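## Task

Read the three labels printed on the ticket at the desk's front edge. Each cardboard box on the shelf is identified by the label fixed to the shelf edge directly beneath it. Move the three boxes whose labels match the ticket onto the desk. At the end they must stay on the desk without the robot supporting them, and the robot must not have tipped over or be left leaning.

## Robot and tools

ROBOT. A simulated Hello Robot Stretch 3. It has one arm and a two-wheeled base 0.33 m long and 0.34 m wide. A lift carries the arm up and down a mast, and the arm telescopes out to the robot's RIGHT side. It cannot reach forward, so the base must drive to bring the gripper forward or back. The base turns on the spot about a point midway between the wheels, 0.05 m behind its front edge. With the arm pulled in and the wrist folded, a turn sweeps a circle of radius 0.28 m. An unfolded, level wrist reaches beyond that circle. Cameras: head_camera and nav_camera on the head (aimed with head_pan_rad and head_tilt_rad), and wrist_camera on the gripper. Loose objects may occasionally get nudged by outside forces.

FRAMES. Base frame: origin on the floor between the drive wheels, x forward, y left, z up. hand_pose is an absolute pose in this frame, at the point where closed fingertips meet. Odometry frame is the base frame where the scene started; heading is positive leftward, in -3.142 to 3.142.

execute_actions takes actions, a list run in order. Each action may hold robot, steps (1 to 450 control steps, 30 per second; default 1) and until (only together with steps). An action with only steps just waits. robot can be: a single command; a list of up to 8 commands and {"pause_s": s} entries (s at most 15) that run one after another; or {"stop": true}, which brakes everything and clears the queue. A command may contain:
- base: exactly one of translate_m (metres, straight line, positive forward, |value| at most 1) or rotate_rad (radians, positive counter-clockwise seen from above, |value| at most 3.2). Both are offsets from where the base is when that command begins. No sideways motion.
- joints: absolute targets by name; unnamed joints keep their old targets. Ranges: lift_m 0 to 1.1 (arm height); arm_m 0 to 0.52 (extension); wrist_yaw_rad -1.345 to 4.42 (0 along the arm, positive toward the front, 3.0 folded over the base); wrist_pitch_rad -1.57 to 0.451 (0 level, negative fingertips down); wrist_roll_rad -2.911 to 2.911; gripper_m -0.089 to 0.179 (larger is wider; actual fingertip gap is about 0.007 m less when nearly shut and 0.025 m less when fully open, zero below 0.007); head_pan_rad -3.953 to 1.73 (0 forward, positive left, -1.57 looks along the arm); head_tilt_rad -1.53 to 0.419 (negative looks down).
- contact_limits: {"arm_m": effort percent 1 to 100}, the motor effort at which the arm halts; lower is gentler, very low halts immediately. It stays in force until the arm's next command.
Motions in one command start together and keep running across later actions and during your thinking. A newer command overrides at once and discards any older queue. Any value out of range rejects the entire call and nothing runs.

until: {"robot": {"status": "ended"}} fires when nothing reports moving and no queue is running. Field conditions use [op, value] with =, !=, <, <=, >, >= (for example "lift_m": [">", 0.3]); status fields accept a word or ["!=", "moving"]. Fields include base_status, each joint's reading, its _goal and _status, translate_m, rotate_rad, refusals, queue, queue_left. {"any": {"status": "ended"}} fires when any motion or the queue finishes. Avoid waiting on "=" for readings; "done" means within tolerance.

zoom_image: camera (head_camera, nav_camera or wrist_camera) and region [x0, y0, x1, y1] in pixels of that camera's most recent image, top-left origin, at most 504 by 504. Useful for reading labels and the ticket.

finished_scene: scene, the number of the current scene. Irreversible; call it only when everything has come to rest, since the robot brakes whatever is still moving afterwards.

RESULTS. Each result ends with one image per camera. base_status shows progress such as (translate_m +0.1200 of +0.3000). joint_goals, joint_status, measured_speeds (units per second), refusals, queue (idle, running, done, dropped, stopped) and queue_left follow. Status words: moving, done, off_target (rested away from goal, may still push), contact_stop (arm or lift pressed firmly and went slack until recommanded), time_out, stopped, torque_fault (a wrist servo shut off for 10 s; joint is limp and refuses goals). Lines starting refused: or dropped: name the failed goal, counting from 0; replaced: is informational. robot.on_its_own reports goals the robot changed itself, slack or off joints, and base lean. base_tilt gives forward and right lean in degrees. lidar_m lists 12 distances in 30 degree sectors from straight ahead, counter-clockwise (4th left, 7th behind, 10th right), at 0.17 m height. wrist_depth_mm and head_depth_mm are 7 by 7 grids of depth in mm. motor_effort is percent of maximum, positive toward higher values, with the peak in brackets; readings are biased and noisy.

SPEED. Full base speed (0.30 m/s, 1.9 rad/s) needs lift_m under 0.30, arm_m under 0.03 and wrist_yaw_rad over 2.54; otherwise 0.10 m/s and 0.63 rad/s.

GRIPPING. Close to a gripper_m smaller than the object's width; lower squeezes harder, but overly hard squeezing triggers a stall guard that weakens the grip. Open at least 0.02 beyond the contact value to let go. Neither the reading nor done proves you hold something; check the cameras.

SAFETY. Fold or unfold the wrist only with lift_m between 0.32 and 0.95, wrist_pitch_rad -0.4 and roll near 0; once folded, lift may go down to 0.25. With wrist_yaw_rad under -0.4 keep pitch at -0.5 or lower. Pushing into something rigid with the gripper above about 0.45 m can tip the robot, as can a second push after contact_stop, driving while gripping or pressing on something fixed, or snagging furniture (worst in reverse). If tilted, back out in small steps, free the gripper, and lower lift_m to about 0.2 if still leaning. Avoid drops, slams and hard pushes; objects must end resting on the desk unsupported.

Each tool is called as a command line: name --argument value for each argument, lists and objects as JSON in quotes; but a table of rows of numbers goes row by row, as --pt "numbers of a row", without its own name.

## Session

execute_actions --actions '[]'

Scene clock: 0.00 s.
robot.base_odometry: x=+0.000 y=+0.000 heading=+0.000 (m, m, rad; robot's odometry frame)
robot.turned_by_wheels: +0.000 (rad since the last result)
robot.turned_by_imu: +0.000 (rad since the last result)
robot.base_tilt: forward=-0.6 right=-0.4 (deg)
robot.lidar_m: 1.89 2.00 2.74 2.84 2.59 1.92 1.86 1.94 1.22 1.00 1.29 1.96
robot.head_depth_mm: 1732 1743 1764 1766 1804 1821 1847 / 1738 1744 1774 1797 1831 1850 1854 / 1771 1767 1795 1826 1841 1865 1862 / 1781 1773 1823 1829 1861 1894 1888 / 1798 1831 1843 1873 1906 1920 1942 / 1816 1850 1869 1901 1920 1950 1954 / 1832 1868 1890 1912 1934 1965 1980
robot.base_status: not_commanded
robot.joint_positions: lift_m=+0.598 arm_m=-0.001 wrist_yaw_rad=+2.927 wrist_pitch_rad=-0.386 wrist_roll_rad=-0.013 gripper_m=+0.037 head_pan_rad=-0.019 head_tilt_rad=+0.011
robot.joint_goals: lift_m=+0.598 arm_m=-0.001 wrist_yaw_rad=+2.927 wrist_pitch_rad=-0.386 wrist_roll_rad=-0.013 gripper_m=+0.037 head_pan_rad=-0.019 head_tilt_rad=+0.011
robot.joint_status: lift_m=not_commanded arm_m=not_commanded wrist_yaw_rad=not_commanded wrist_pitch_rad=not_commanded wrist_roll_rad=not_commanded gripper_m=not_commanded head_pan_rad=not_commanded head_tilt_rad=not_commanded
robot.measured_speeds: translate_m=+0.000 rotate_rad=+0.000 lift_m=+0.000 arm_m=+0.000 wrist_yaw_rad=+0.000 wrist_pitch_rad=+0.000 wrist_roll_rad=+0.000 head_pan_rad=+0.000 head_tilt_rad=+0.000
robot: refusals=0 queue=idle queue_left=0
robot.motor_effort: left_wheel=+0 right_wheel=-1 lift_m=+27 arm_m=+0 wrist_yaw_rad=+0 wrist_pitch_rad=+9 wrist_roll_rad=+0 gripper_m=+0 head_pan_rad=+1 head_tilt_rad=+2 (%)
robot.hand_pose: x=+0.0274 y=+0.0789 z=+0.6180 quat_wxyz=(+0.209, +0.700, +0.062, +0.680) (m; robot's base frame)
robot.wrist_depth_mm: - - - - - - - / - - - - - - - / - - - - - - - / - - - - - - - / - - - - - - - / 987 - - 954 943 917 931 / 840 813 808 795 811 792 783
pictures: head_camera (sideways: a quarter turn clockwise sets it upright), nav_camera (sideways: a quarter turn counterclockwise sets it upright), wrist_camera
Images, in order (width x height): head_camera 896x504, nav_camera 672x504, wrist_camera 644x364.

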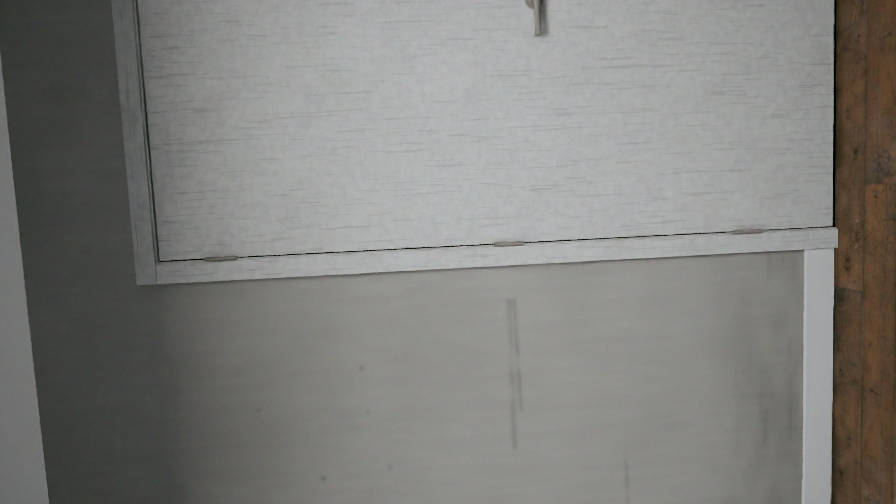

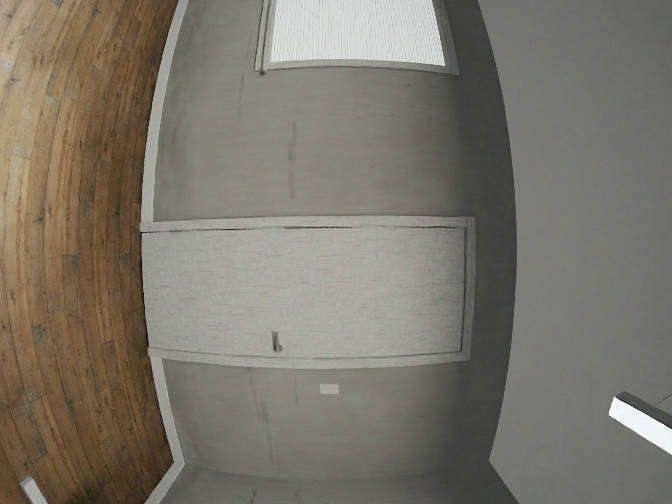

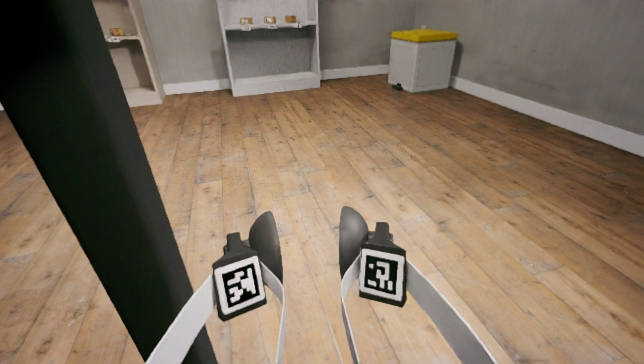

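execute_actions --actions '[{"robot":{"joints":{"head_pan_rad":1.57,"head_tilt_rad":-0.2}},"steps":200,"until":{"robot":{"status":"ended"}}}]'

Scene clock: 4.23 s.
robot.base_odometry: x=+0.000 y=+0.000 heading=+0.000 (m, m, rad; robot's odometry frame)
robot.turned_by_wheels: +0.000 (rad since the last result)
robot.turned_by_imu: +0.000 (rad since the last result)
robot.base_tilt: forward=-0.5 right=-0.3 (deg)
robot.lidar_m: 1.89 2.00 2.74 2.84 2.59 1.92 1.86 1.94 1.21 0.99 1.28 1.96
robot.head_depth_mm: 2624 2732 2850 3019 2626 1887 1481 / 2661 2793 2937 3116 2690 1921 1497 / 2668 2771 2946 3102 2761 1946 1500 / 2724 2834 3000 3188 2780 1972 1520 / 2728 2864 3026 3140 2858 1992 1528 / 2758 2924 3071 3145 2882 2005 1536 / 2800 2935 3078 3188 2946 2046 1592
robot.base_status: not_commanded
robot.joint_positions: lift_m=+0.598 arm_m=-0.001 wrist_yaw_rad=+2.927 wrist_pitch_rad=-0.386 wrist_roll_rad=-0.013 gripper_m=+0.037 head_pan_rad=+1.563 head_tilt_rad=-0.197
robot.joint_goals: lift_m=+0.598 arm_m=-0.001 wrist_yaw_rad=+2.927 wrist_pitch_rad=-0.386 wrist_roll_rad=-0.013 gripper_m=+0.037 head_pan_rad=+1.570 head_tilt_rad=-0.200
robot.joint_status: lift_m=not_commanded arm_m=not_commanded wrist_yaw_rad=not_commanded wrist_pitch_rad=not_commanded wrist_roll_rad=not_commanded gripper_m=not_commanded head_pan_rad=done head_tilt_rad=done
robot.measured_speeds: translate_m=+0.000 rotate_rad=+0.000 lift_m=+0.000 arm_m=+0.000 wrist_yaw_rad=+0.000 wrist_pitch_rad=+0.000 wrist_roll_rad=+0.000 head_pan_rad=+0.000 head_tilt_rad=+0.000
robot: refusals=0 queue=done queue_left=0
robot.motor_effort: left_wheel=+0(0) right_wheel=-1(1) lift_m=+28(28) arm_m=+0(1) wrist_yaw_rad=+0(0) wrist_pitch_rad=+9(10) wrist_roll_rad=+0(0) gripper_m=+0(0) head_pan_rad=+5(52) head_tilt_rad=-2(21) (%)
robot.hand_pose: x=+0.0274 y=+0.0789 z=+0.6180 quat_wxyz=(+0.209, +0.700, +0.062, +0.680) (m; robot's base frame)
robot.wrist_depth_mm: - - - - - - - / - - - - - - - / - - - - - - - / - - - - - - - / - - - - - - - / - - - 948 938 945 920 / 834 822 814 800 802 787 792
pictures: head_camera (sideways: a quarter turn clockwise sets it upright), nav_camera (sideways: a quarter turn counterclockwise sets it upright), wrist_camera
Images, in order (width x height): head_camera 896x504, nav_camera 672x504, wrist_camera 644x364.

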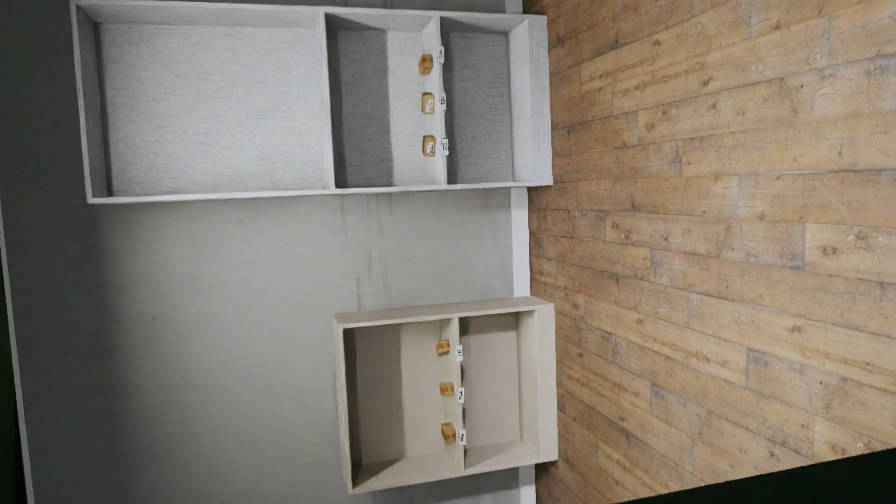

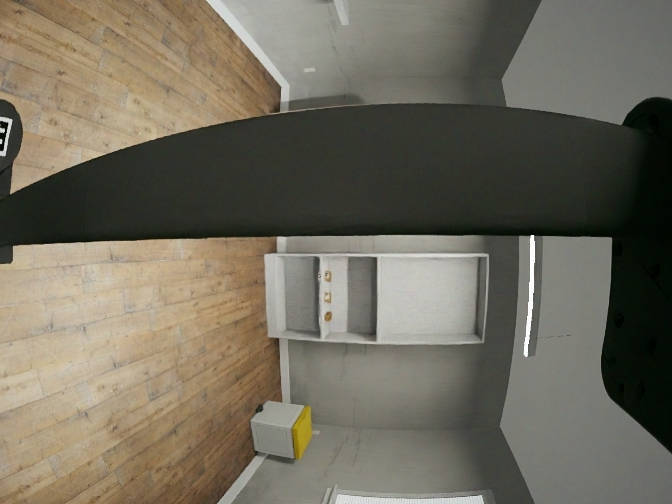

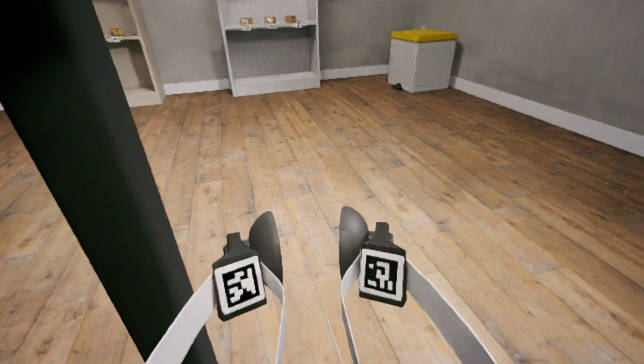

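execute_actions --actions '[{"robot":{"joints":{"head_pan_rad":-1.57,"head_tilt_rad":-0.4}},"steps":200,"until":{"robot":{"status":"ended"}}}]'

execute_actions --actions '[{"robot":{"joints":{"head_pan_rad":-2.6,"head_tilt_rad":-0.4}},"steps":200,"until":{"robot":{"status":"ended"}}}]'

Scene clock: 12.07 s.
robot.base_odometry: x=+0.000 y=+0.000 heading=+0.000 (m, m, rad; robot's odometry frame)
robot.turned_by_wheels: +0.000 (rad since the last result)
robot.turned_by_imu: +0.000 (rad since the last result)
robot.base_tilt: forward=-0.6 right=-0.3 (deg)
robot.lidar_m: 1.89 2.00 2.74 2.84 2.59 1.92 1.86 1.94 1.22 0.99 1.29 1.95
robot.head_depth_mm: 1303 1413 1201 1704 1809 1493 1264 / 1307 1417 1229 1355 1295 1498 1279 / 1327 1438 1269 1376 1625 1521 1288 / 1335 1447 1301 1765 1900 1582 1297 / 1340 1467 1354 1772 1913 1596 1311 / 1342 1483 1411 993 1858 1575 1313 / 1352 1505 1445 1005 1972 1634 1335
robot.base_status: not_commanded
robot.joint_positions: lift_m=+0.598 arm_m=-0.001 wrist_yaw_rad=+2.927 wrist_pitch_rad=-0.386 wrist_roll_rad=-0.013 gripper_m=+0.037 head_pan_rad=-1.563 head_tilt_rad=-0.395
robot.joint_goals: lift_m=+0.598 arm_m=-0.001 wrist_yaw_rad=+2.927 wrist_pitch_rad=-0.386 wrist_roll_rad=-0.013 gripper_m=+0.037 head_pan_rad=-1.570 head_tilt_rad=-0.400
robot.joint_status: lift_m=not_commanded arm_m=not_commanded wrist_yaw_rad=not_commanded wrist_pitch_rad=not_commanded wrist_roll_rad=not_commanded gripper_m=not_commanded head_pan_rad=done head_tilt_rad=done
robot.measured_speeds: translate_m=+0.000 rotate_rad=+0.000 lift_m=+0.000 arm_m=+0.000 wrist_yaw_rad=+0.000 wrist_pitch_rad=+0.000 wrist_roll_rad=+0.000 head_pan_rad=+0.000 head_tilt_rad=+0.000
robot: refusals=0 queue=done queue_left=0
robot.motor_effort: left_wheel=+0(0) right_wheel=-1(1) lift_m=+27(28) arm_m=-1(1) wrist_yaw_rad=+0(0) wrist_pitch_rad=+9(9) wrist_roll_rad=+0(0) gripper_m=+1(1) head_pan_rad=-5(53) head_tilt_rad=-3(27) (%)
robot.hand_pose: x=+0.0274 y=+0.0789 z=+0.6180 quat_wxyz=(+0.209, +0.700, +0.062, +0.680) (m; robot's base frame)
robot.wrist_depth_mm: - - - - - - - / - - - - - - - / - - - - - - - / - - - - - - - / - - - - - - - / 990 - - 935 973 926 923 / 836 817 826 804 792 794 788
pictures: head_camera (sideways: a quarter turn clockwise sets it upright), nav_camera (sideways: a quarter turn counterclockwise sets it upright), wrist_camera
Images, in order (width x height): head_camera 896x504, nav_camera 672x504, wrist_camera 644x364.

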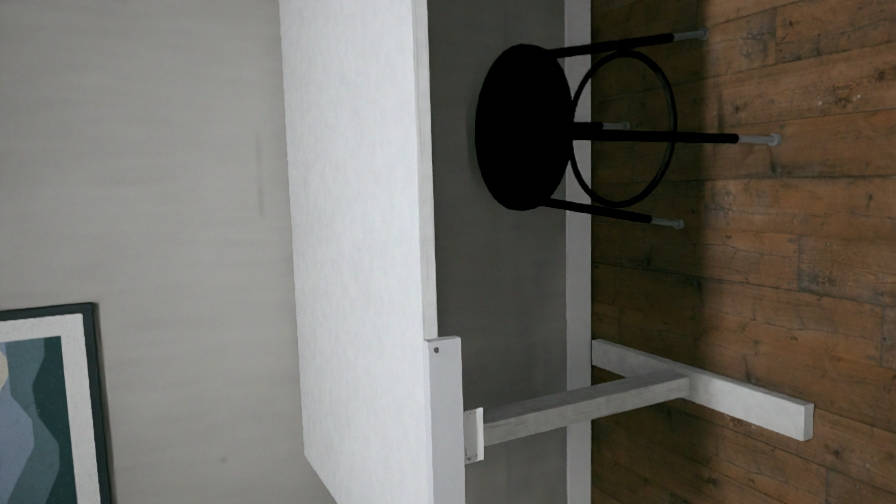

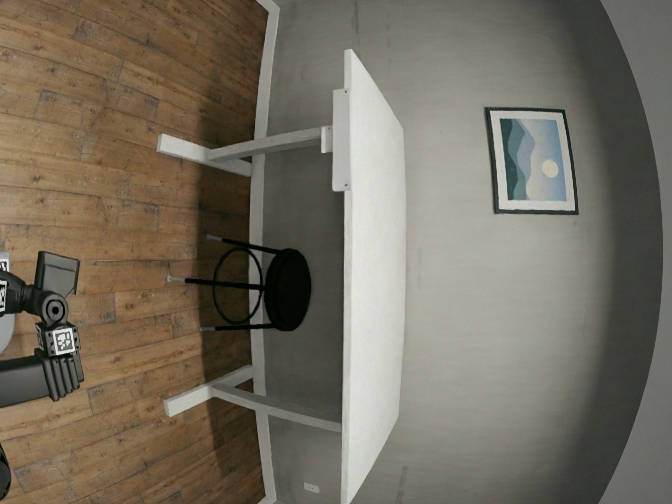

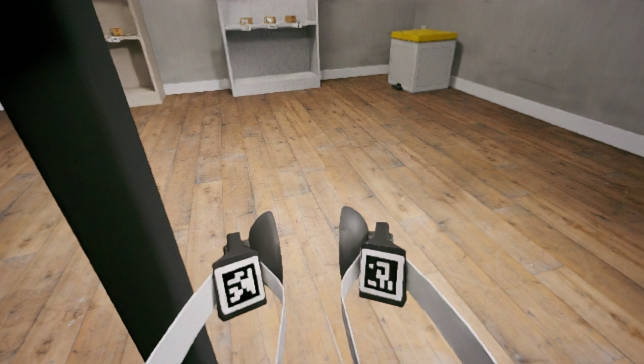

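Scene clock: 13.17 s.
robot.base_odometry: x=+0.000 y=+0.000 heading=+0.000 (m, m, rad; robot's odometry frame)
robot.turned_by_wheels: +0.000 (rad since the last result)
robot.turned_by_imu: +0.000 (rad since the last result)
robot.base_tilt: forward=-0.5 right=-0.4 (deg)
robot.lidar_m: 1.89 2.00 2.73 2.83 2.58 1.92 1.86 1.94 1.21 1.00 1.29 1.96
robot.head_depth_mm: 1566 1681 1815 2004 1958 1526 1261 / 1657 1802 1960 2183 1977 1557 1267 / 1772 1926 2129 2352 2005 1564 1290 / 1907 2071 2311 2543 2044 1588 1296 / 1987 2140 2276 2431 2078 1597 1308 / 1822 1904 1964 2149 2086 1561 1310 / 1644 1732 1713 1395 1587 1625 1330
robot.base_status: not_commanded
robot.joint_positions: lift_m=+0.598 arm_m=-0.001 wrist_yaw_rad=+2.927 wrist_pitch_rad=-0.386 wrist_roll_rad=-0.013 gripper_m=+0.037 head_pan_rad=-2.593 head_tilt_rad=-0.395
robot.joint_goals: lift_m=+0.598 arm_m=-0.001 wrist_yaw_rad=+2.927 wrist_pitch_rad=-0.386 wrist_roll_rad=-0.013 gripper_m=+0.037 head_pan_rad=-2.600 head_tilt_rad=-0.400
robot.joint_status: lift_m=not_commanded arm_m=not_commanded wrist_yaw_rad=not_commanded wrist_pitch_rad=not_commanded wrist_roll_rad=not_commanded gripper_m=not_commanded head_pan_rad=done head_tilt_rad=done
robot.measured_speeds: translate_m=+0.000 rotate_rad=+0.000 lift_m=+0.000 arm_m=+0.000 wrist_yaw_rad=+0.000 wrist_pitch_rad=+0.000 wrist_roll_rad=+0.000 head_pan_rad=+0.000 head_tilt_rad=+0.000
robot: refusals=0 queue=done queue_left=0
robot.motor_effort: left_wheel=+0(0) right_wheel=-1(1) lift_m=+27(27) arm_m=-1(0) wrist_yaw_rad=+0(0) wrist_pitch_rad=+9(9) wrist_roll_rad=+0(0) gripper_m=+0(0) head_pan_rad=-4(50) head_tilt_rad=-3(4) (%)
robot.hand_pose: x=+0.0274 y=+0.0789 z=+0.6180 quat_wxyz=(+0.209, +0.700, +0.062, +0.680) (m; robot's base frame)
robot.wrist_depth_mm: - - - - - - - / - - - - - - - / - - - - - - - / - - - - - - - / - - - - - - - / 986 - - 956 956 932 937 / 829 828 807 791 798 788 789
pictures: head_camera (sideways: a quarter turn clockwise sets it upright), nav_camera (sideways: a quarter turn counterclockwise sets it upright), wrist_camera
Images, in order (width x height): head_camera 896x504, nav_camera 672x504, wrist_camera 644x364.

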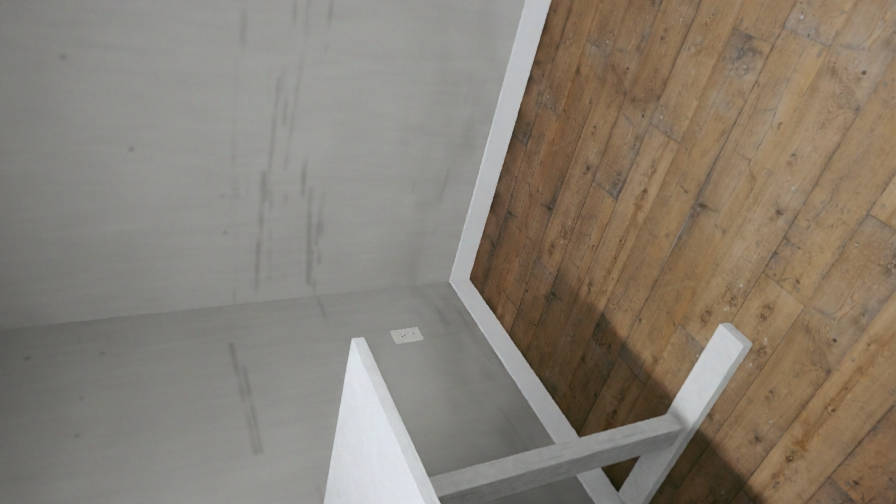

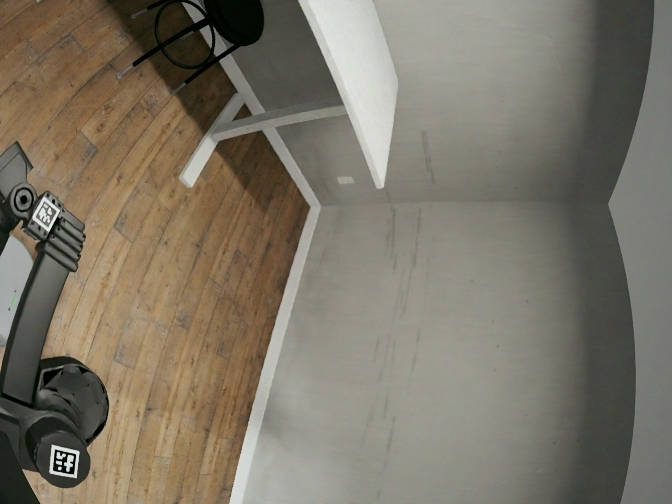

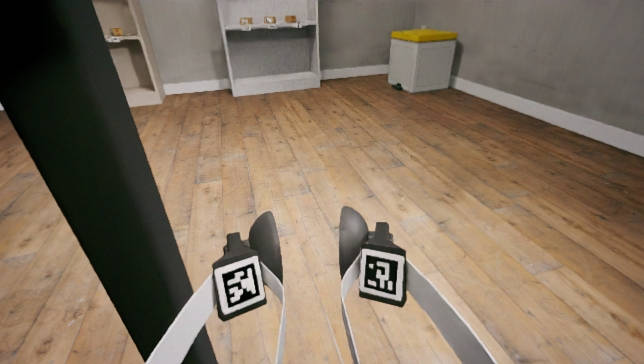

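execute_actions --actions '[{"robot":{"joints":{"head_pan_rad":-1.1,"head_tilt_rad":-0.4}},"steps":200,"until":{"robot":{"status":"ended"}}}]'

Scene clock: 22.57 s.
robot.base_odometry: x=+0.000 y=+0.000 heading=+0.000 (m, m, rad; robot's odometry frame)
robot.turned_by_wheels: +0.000 (rad since the last result)
robot.turned_by_imu: +0.000 (rad since the last result)
robot.base_tilt: forward=-0.6 right=-0.4 (deg)
robot.lidar_m: 1.89 2.00 2.74 2.84 2.59 1.92 1.86 1.95 1.21 1.00 1.29 1.96
robot.head_depth_mm: 1305 1429 1194 1662 1822 1539 1258 / 1368 1507 1236 1786 1895 1556 1276 / 1451 1599 1264 1415 1851 1541 1284 / 1555 1695 1778 2095 2031 1591 1296 / 1657 1816 1986 2266 2062 1603 1313 / 1763 1971 2180 2474 2108 1620 1318 / 1889 2077 2241 2377 2125 1642 1328
robot.base_status: not_commanded
robot.joint_positions: lift_m=+0.598 arm_m=-0.001 wrist_yaw_rad=+2.927 wrist_pitch_rad=-0.386 wrist_roll_rad=-0.013 gripper_m=+0.037 head_pan_rad=-1.107 head_tilt_rad=-0.395
robot.joint_goals: lift_m=+0.598 arm_m=-0.001 wrist_yaw_rad=+2.927 wrist_pitch_rad=-0.386 wrist_roll_rad=-0.013 gripper_m=+0.037 head_pan_rad=-1.100 head_tilt_rad=-0.400
robot.joint_status: lift_m=not_commanded arm_m=not_commanded wrist_yaw_rad=not_commanded wrist_pitch_rad=not_commanded wrist_roll_rad=not_commanded gripper_m=not_commanded head_pan_rad=done head_tilt_rad=done
robot.measured_speeds: translate_m=+0.000 rotate_rad=+0.000 lift_m=+0.000 arm_m=+0.000 wrist_yaw_rad=+0.000 wrist_pitch_rad=+0.000 wrist_roll_rad=+0.000 head_pan_rad=+0.000 head_tilt_rad=+0.000
robot: refusals=0 queue=done queue_left=0
robot.motor_effort: left_wheel=-1(0) right_wheel=-1(1) lift_m=+27(27) arm_m=+0(0) wrist_yaw_rad=+0(0) wrist_pitch_rad=+9(9) wrist_roll_rad=+0(0) gripper_m=+0(0) head_pan_rad=+5(53) head_tilt_rad=-3(5) (%)
robot.hand_pose: x=+0.0274 y=+0.0789 z=+0.6180 quat_wxyz=(+0.209, +0.700, +0.062, +0.680) (m; robot's base frame)
robot.wrist_depth_mm: - - - - - - - / - - - - - - - / - - - - - - - / - - - - - - - / - - - - - - - / 998 - - 955 959 923 921 / 832 806 802 800 782 787 781
pictures: head_camera (sideways: a quarter turn clockwise sets it upright), nav_camera (sideways: a quarter turn counterclockwise sets it upright), wrist_camera
Images, in order (width x height): head_camera 896x504, nav_camera 672x504, wrist_camera 644x364.

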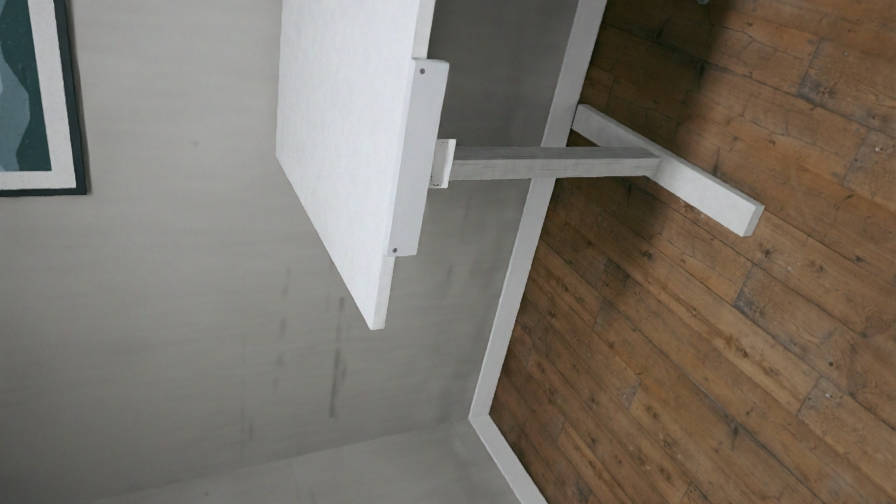

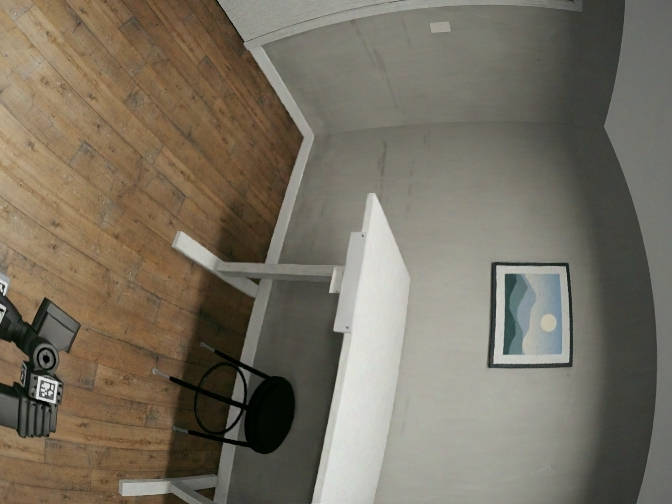

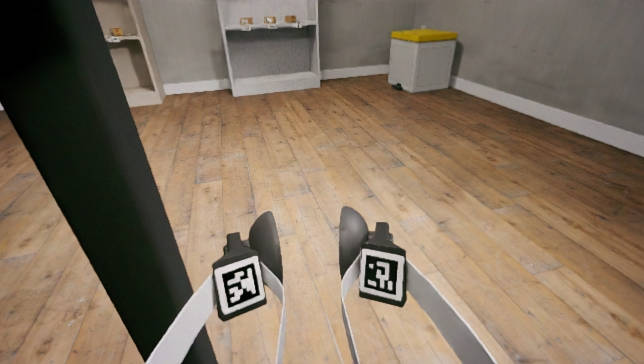

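zoom_image --camera "head_camera" --region '[370, 40, 490, 270]'

Region (370, 40, 490, 270) of head_camera's 896x504 image, scaled by 2.191, with more detail than that image has; it fills the left 263 columns of this view, and the rest is white.

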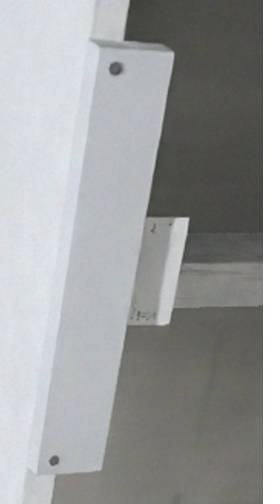

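execute_actions --actions '[{"robot":[{"joints":{"wrist_yaw_rad":0.0,"head_pan_rad":-1.57,"head_tilt_rad":-0.5},"base":{"translate_m":0.4}},{"joints":{"wrist_pitch_rad":0.0,"lift_m":0.62,"arm_m":0.2}}],"steps":450,"until":{"robot":{"status":"ended"}}}]'

Scene clock: 58.13 s.
robot.base_odometry: x=+0.400 y=+0.000 heading=+0.000 (m, m, rad; robot's odometry frame)
robot.turned_by_wheels: +0.000 (rad since the last result)
robot.turned_by_imu: +0.002 (rad since the last result)
robot.base_tilt: forward=-0.6 right=-0.2 (deg)
robot.lidar_m: 1.49 1.58 2.20 2.85 3.00 2.33 2.26 2.27 1.10 1.18 1.71 1.54
robot.head_depth_mm: 1311 1402 940 1755 1692 1463 - / 1314 1409 910 1829 1776 1515 1142 / 1336 1421 934 1854 1849 1452 1189 / 1339 1442 962 1794 1754 1426 1226 / 1346 1483 1053 1892 1820 1480 1234 / 1352 1502 1663 1908 1862 1489 1239 / 1378 1525 1706 1942 1882 1505 1257
robot.base_status: done (translate_m +0.4000 of +0.4000)
robot.joint_positions: lift_m=+0.619 arm_m=+0.200 wrist_yaw_rad=+0.001 wrist_pitch_rad=-0.025 wrist_roll_rad=-0.013 gripper_m=+0.037 head_pan_rad=-1.563 head_tilt_rad=-0.494
robot.joint_goals: lift_m=+0.620 arm_m=+0.200 wrist_yaw_rad=+0.000 wrist_pitch_rad=+0.000 wrist_roll_rad=-0.013 gripper_m=+0.037 head_pan_rad=-1.570 head_tilt_rad=-0.500
robot.joint_status: lift_m=done arm_m=done wrist_yaw_rad=done wrist_pitch_rad=done wrist_roll_rad=not_commanded gripper_m=not_commanded head_pan_rad=done head_tilt_rad=done
robot.measured_speeds: translate_m=+0.000 rotate_rad=+0.000 lift_m=+0.000 arm_m=+0.000 wrist_yaw_rad=+0.000 wrist_pitch_rad=+0.000 wrist_roll_rad=+0.000 head_pan_rad=+0.000 head_tilt_rad=+0.000
robot: refusals=0 queue=done queue_left=0
robot.motor_effort: left_wheel=+0(4) right_wheel=+0(5) lift_m=+39(41) arm_m=+3(4) wrist_yaw_rad=-1(6) wrist_pitch_rad=+15(16) wrist_roll_rad=+0(0) gripper_m=+0(1) head_pan_rad=-4(39) head_tilt_rad=-4(18) (%)
robot.hand_pose: x=-0.0212 y=-0.6002 z=+0.7277 quat_wxyz=(+0.712, +0.009, -0.702, -0.009) (m; robot's base frame)
robot.wrist_depth_mm: - 382 348 357 363 479 509 / - - 715 704 701 806 - / - - - - - - - / - - - - - - - / - - - - - 741 - / - - - - - - - / - - - - - - -
pictures: head_camera (sideways: a quarter turn clockwise sets it upright), nav_camera (sideways: a quarter turn counterclockwise sets it upright), wrist_camera
Images, in order (width x height): head_camera 896x504, nav_camera 672x504, wrist_camera 644x364.

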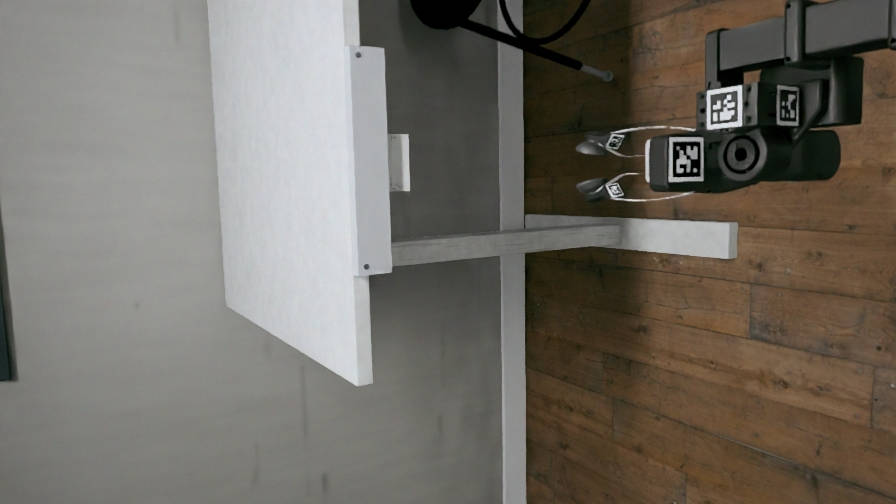

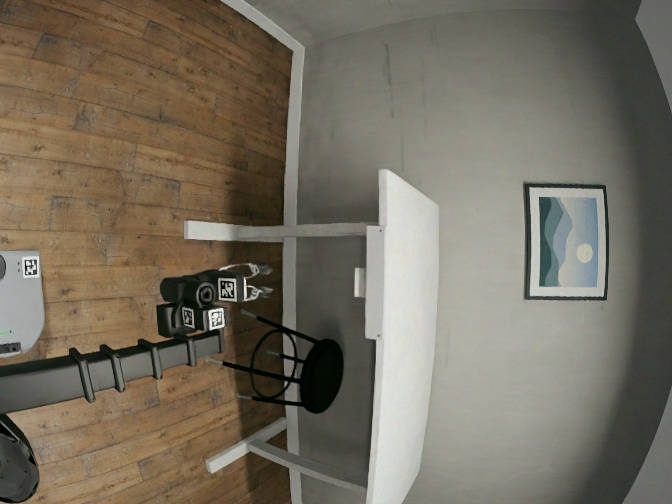

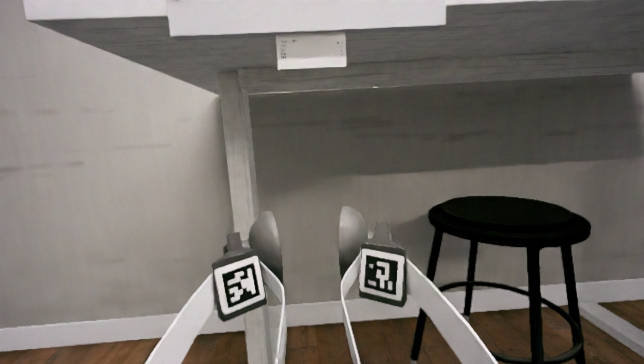

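zoom_image --camera "wrist_camera" --region '[260, 20, 370, 80]'

Region (260, 20, 370, 80) of wrist_camera's 644x364 image, scaled by 4.582; it fills the top 275 rows of this view, and the rest is white.

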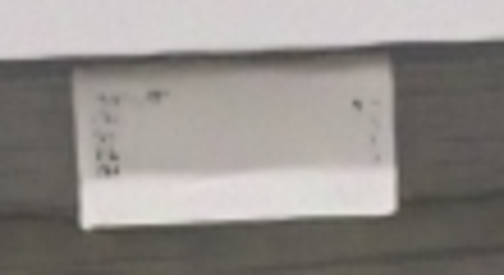

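execute_actions --actions '[{"robot":{"joints":{"lift_m":0.76}},"steps":450,"until":{"robot":{"status":"ended"}}}]'

Scene clock: 70.97 s.
robot.base_odometry: x=+0.400 y=+0.000 heading=+0.000 (m, m, rad; robot's odometry frame)
robot.turned_by_wheels: +0.000 (rad since the last result)
robot.turned_by_imu: +0.000 (rad since the last result)
robot.base_tilt: forward=-0.7 right=-0.2 (deg)
robot.lidar_m: 1.49 1.59 2.20 2.85 3.01 2.33 2.26 2.27 1.10 1.19 1.70 1.54
robot.head_depth_mm: 1304 1401 939 1755 1806 - 1166 / 1321 1420 912 1830 1895 - 1203 / 1333 1422 933 1831 1863 1424 1213 / 1345 1440 960 1782 1755 1432 1217 / 1359 1474 1053 1884 1854 1481 1230 / 1359 1505 1676 1921 1872 1493 1249 / 1372 1519 1711 1927 1884 1510 1256
robot.base_status: done (translate_m +0.4000 of +0.4000)
robot.joint_positions: lift_m=+0.759 arm_m=+0.200 wrist_yaw_rad=+0.001 wrist_pitch_rad=-0.024 wrist_roll_rad=-0.013 gripper_m=+0.037 head_pan_rad=-1.563 head_tilt_rad=-0.494
robot.joint_goals: lift_m=+0.760 arm_m=+0.200 wrist_yaw_rad=+0.000 wrist_pitch_rad=+0.000 wrist_roll_rad=-0.013 gripper_m=+0.037 head_pan_rad=-1.570 head_tilt_rad=-0.500
robot.joint_status: lift_m=done arm_m=done wrist_yaw_rad=done wrist_pitch_rad=done wrist_roll_rad=not_commanded gripper_m=not_commanded head_pan_rad=done head_tilt_rad=done
robot.measured_speeds: translate_m=+0.000 rotate_rad=+0.000 lift_m=+0.000 arm_m=+0.000 wrist_yaw_rad=+0.000 wrist_pitch_rad=+0.000 wrist_roll_rad=+0.000 head_pan_rad=+0.000 head_tilt_rad=+0.000
robot: refusals=0 queue=done queue_left=0
robot.motor_effort: left_wheel=+0(0) right_wheel=-1(1) lift_m=+39(42) arm_m=+4(3) wrist_yaw_rad=-1(1) wrist_pitch_rad=+15(15) wrist_roll_rad=+0(0) gripper_m=+0(0) head_pan_rad=-4(4) head_tilt_rad=-4(3) (%)
robot.hand_pose: x=-0.0212 y=-0.6002 z=+0.8678 quat_wxyz=(+0.712, +0.009, -0.702, -0.009) (m; robot's base frame)
robot.wrist_depth_mm: - - - - - - - / - - - - - - - / - - 370 373 378 744 747 / - - - - - - - / - - - - - - - / - - - - - 771 - / - - - - - - -
pictures: head_camera (sideways: a quarter turn clockwise sets it upright), nav_camera (sideways: a quarter turn counterclockwise sets it upright), wrist_camera
Images, in order (width x height): head_camera 896x504, nav_camera 672x504, wrist_camera 644x364.

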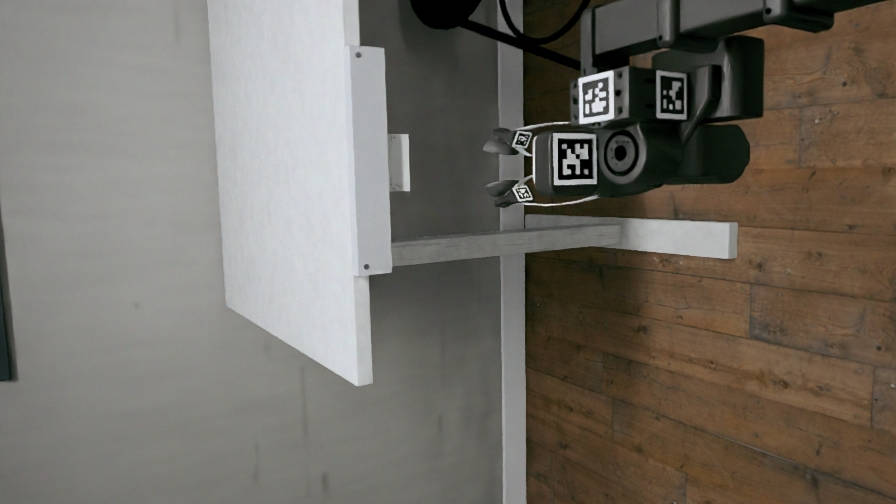

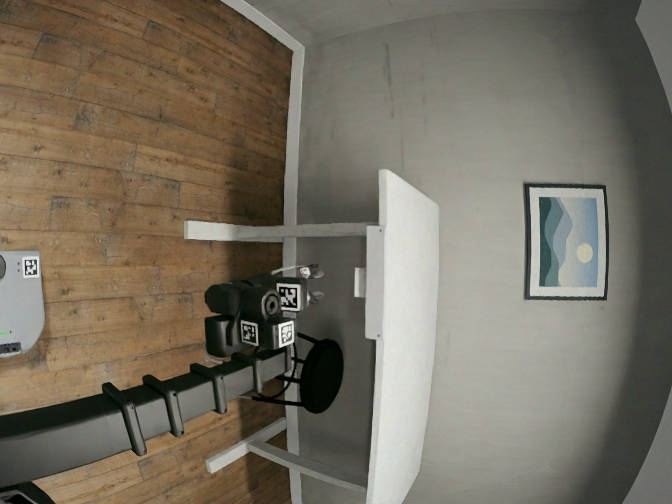

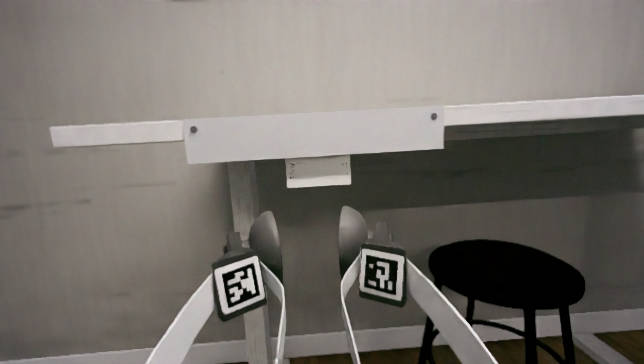

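execute_actions --actions '[{"robot":{"joints":{"lift_m":0.70,"arm_m":0.36}},"steps":450,"until":{"robot":{"status":"ended"}}}]'

Scene clock: 87.53 s.
robot.base_odometry: x=+0.400 y=+0.000 heading=+0.000 (m, m, rad; robot's odometry frame)
robot.turned_by_wheels: +0.000 (rad since the last result)
robot.turned_by_imu: +0.000 (rad since the last result)
robot.base_tilt: forward=-0.6 right=-0.4 (deg)
robot.lidar_m: 1.49 1.58 2.20 2.85 3.01 2.33 2.27 2.26 1.11 1.19 1.70 1.54
robot.head_depth_mm: 1306 1395 937 1754 1714 - 1163 / 1315 1411 907 1831 - 1438 1202 / 1324 1419 931 1809 1729 1440 1211 / 1334 1437 955 1796 1750 1432 1220 / 1355 1475 1049 1896 1844 1482 1232 / 1360 1511 1664 1904 1863 1488 1240 / 1370 1518 1699 1948 1878 1498 1258
robot.base_status: done (translate_m +0.4000 of +0.4000)
robot.joint_positions: lift_m=+0.701 arm_m=+0.360 wrist_yaw_rad=+0.001 wrist_pitch_rad=-0.024 wrist_roll_rad=-0.013 gripper_m=+0.037 head_pan_rad=-1.563 head_tilt_rad=-0.494
robot.joint_goals: lift_m=+0.700 arm_m=+0.360 wrist_yaw_rad=+0.000 wrist_pitch_rad=+0.000 wrist_roll_rad=-0.013 gripper_m=+0.037 head_pan_rad=-1.570 head_tilt_rad=-0.500
robot.joint_status: lift_m=done arm_m=done wrist_yaw_rad=done wrist_pitch_rad=done wrist_roll_rad=not_commanded gripper_m=not_commanded head_pan_rad=done head_tilt_rad=done
robot.measured_speeds: translate_m=+0.000 rotate_rad=+0.000 lift_m=+0.000 arm_m=+0.000 wrist_yaw_rad=+0.000 wrist_pitch_rad=+0.000 wrist_roll_rad=+0.000 head_pan_rad=+0.000 head_tilt_rad=+0.000
robot: refusals=0 queue=done queue_left=0
robot.motor_effort: left_wheel=-1(1) right_wheel=+0(1) lift_m=+13(39) arm_m=+3(3) wrist_yaw_rad=+0(0) wrist_pitch_rad=+15(14) wrist_roll_rad=+0(0) gripper_m=+0(1) head_pan_rad=-4(4) head_tilt_rad=-3(4) (%)
robot.hand_pose: x=-0.0212 y=-0.7602 z=+0.8090 quat_wxyz=(+0.712, +0.009, -0.702, -0.008) (m; robot's base frame)
robot.wrist_depth_mm: 211 196 199 202 204 208 231 / 264 200 203 207 211 215 511 / - - 570 222 - - - / - - - - - - - / - - - - - - - / - - - - - 637 585 / - - - - - - 694
pictures: head_camera (sideways: a quarter turn clockwise sets it upright), nav_camera (sideways: a quarter turn counterclockwise sets it upright), wrist_camera
Images, in order (width x height): head_camera 896x504, nav_camera 672x504, wrist_camera 644x364.

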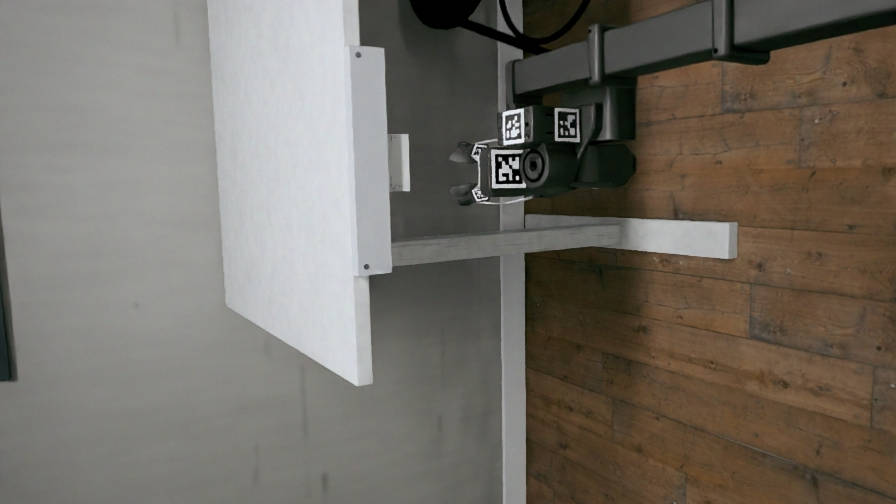

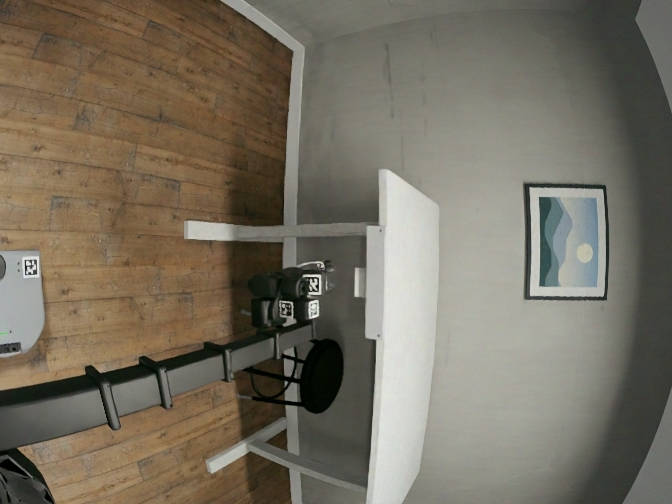

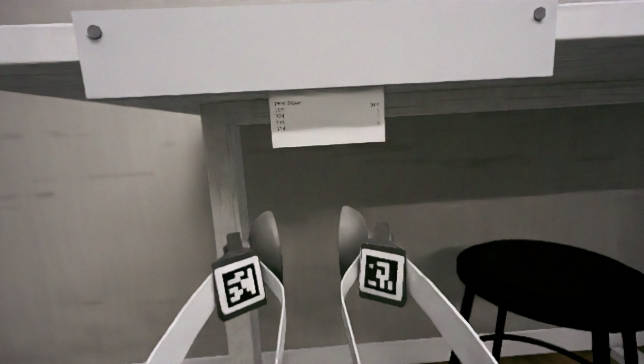

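zoom_image --camera "wrist_camera" --region '[260, 85, 400, 155]'

Region (260, 85, 400, 155) of wrist_camera's 644x364 image, scaled by 3.600.

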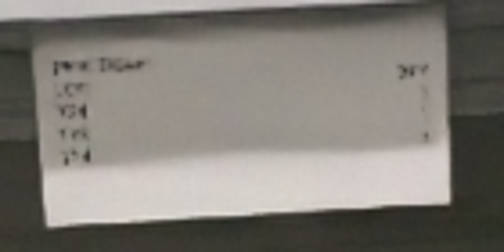

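execute_actions --actions '[{"robot":{"joints":{"arm_m":0.44}},"steps":450,"until":{"robot":{"status":"ended"}}}]'

zoom_image --camera "wrist_camera" --region '[230, 30, 430, 160]'

Scene clock: 104.13 s.
robot.base_odometry: x=+0.400 y=+0.000 heading=+0.000 (m, m, rad; robot's odometry frame)
robot.turned_by_wheels: +0.000 (rad since the last result)
robot.turned_by_imu: +0.000 (rad since the last result)
robot.base_tilt: forward=-0.6 right=-0.3 (deg)
robot.lidar_m: 1.49 1.58 2.20 2.85 3.00 2.33 2.26 2.26 1.11 1.19 1.70 1.54
robot.head_depth_mm: 1304 1394 937 1751 1716 - 1173 / 1319 1408 911 1782 1663 1433 1203 / 1326 1425 929 1785 1737 1444 1214 / 1342 1442 958 1793 1742 1431 1223 / 1348 1478 1054 1872 1847 1484 1234 / 1362 1515 1657 1906 1880 1499 1248 / 1371 1521 1697 1939 1886 1505 1249
robot.base_status: done (translate_m +0.4000 of +0.4000)
robot.joint_positions: lift_m=+0.701 arm_m=+0.440 wrist_yaw_rad=+0.001 wrist_pitch_rad=-0.024 wrist_roll_rad=-0.013 gripper_m=+0.037 head_pan_rad=-1.563 head_tilt_rad=-0.494
robot.joint_goals: lift_m=+0.700 arm_m=+0.440 wrist_yaw_rad=+0.000 wrist_pitch_rad=+0.000 wrist_roll_rad=-0.013 gripper_m=+0.037 head_pan_rad=-1.570 head_tilt_rad=-0.500
robot.joint_status: lift_m=done arm_m=done wrist_yaw_rad=done wrist_pitch_rad=done wrist_roll_rad=not_commanded gripper_m=not_commanded head_pan_rad=done head_tilt_rad=done
robot.measured_speeds: translate_m=+0.000 rotate_rad=+0.000 lift_m=+0.000 arm_m=+0.000 wrist_yaw_rad=+0.000 wrist_pitch_rad=+0.000 wrist_roll_rad=+0.000 head_pan_rad=+0.000 head_tilt_rad=+0.000
robot: refusals=0 queue=done queue_left=0
robot.motor_effort: left_wheel=+0(0) right_wheel=-1(0) lift_m=+12(13) arm_m=+4(3) wrist_yaw_rad=-2(1) wrist_pitch_rad=+15(14) wrist_roll_rad=+0(0) gripper_m=+1(1) head_pan_rad=-4(4) head_tilt_rad=-3(4) (%)
robot.hand_pose: x=-0.0212 y=-0.8402 z=+0.8090 quat_wxyz=(+0.712, +0.009, -0.702, -0.008) (m; robot's base frame)
robot.wrist_depth_mm: 120 122 124 125 127 129 131 / 306 141 137 137 140 438 473 / 917 927 486 141 144 974 - / 942 967 984 982 998 - - / 978 972 516 - - - - / 989 999 - - - 653 588 / - - - - - 850 481
pictures: head_camera (sideways: a quarter turn clockwise sets it upright), nav_camera (sideways: a quarter turn counterclockwise sets it upright), wrist_camera
Images, in order (width x height): head_camera 896x504, nav_camera 672x504, wrist_camera 644x364.

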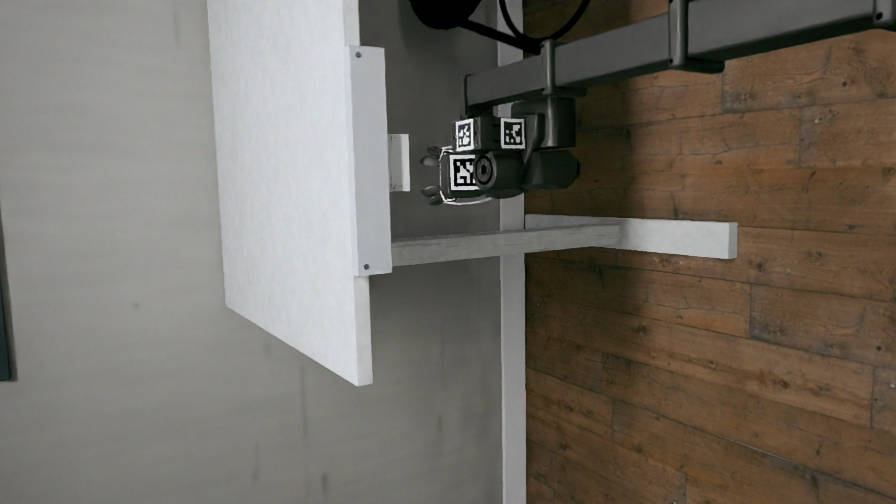

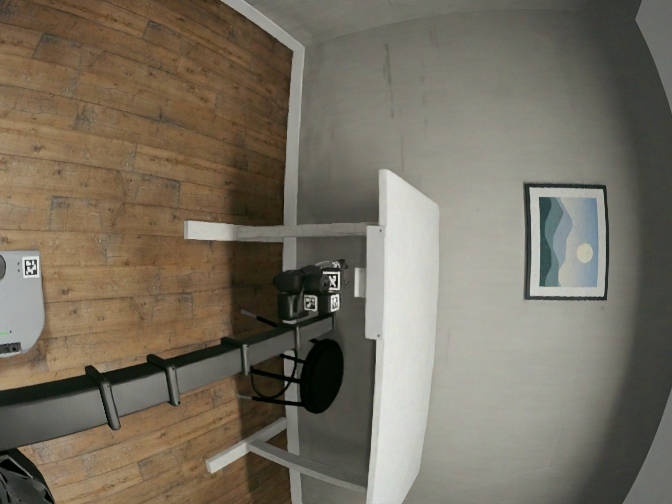

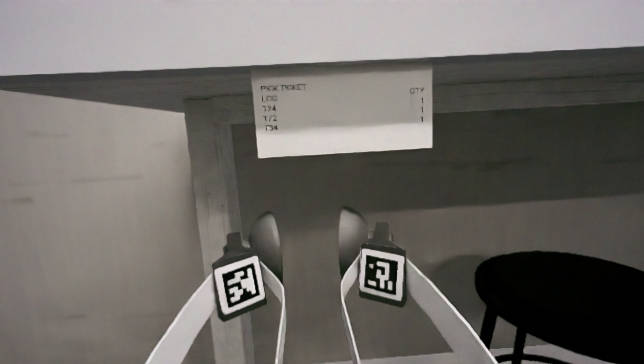

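Region (230, 30, 430, 160) of wrist_camera's 644x364 image, scaled by 2.520; it fills the top 328 rows of this view, and the rest is white.

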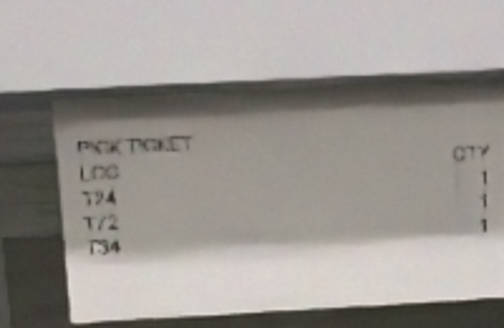

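zoom_image --camera "wrist_camera" --region '[255, 80, 315, 140]'

Region (255, 80, 315, 140) of wrist_camera's 644x364 image, scaled by 8.400.

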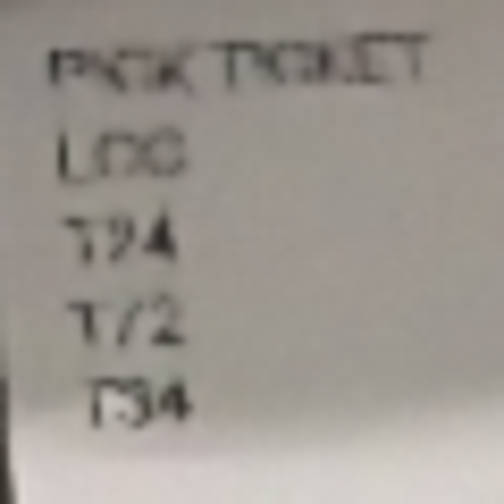

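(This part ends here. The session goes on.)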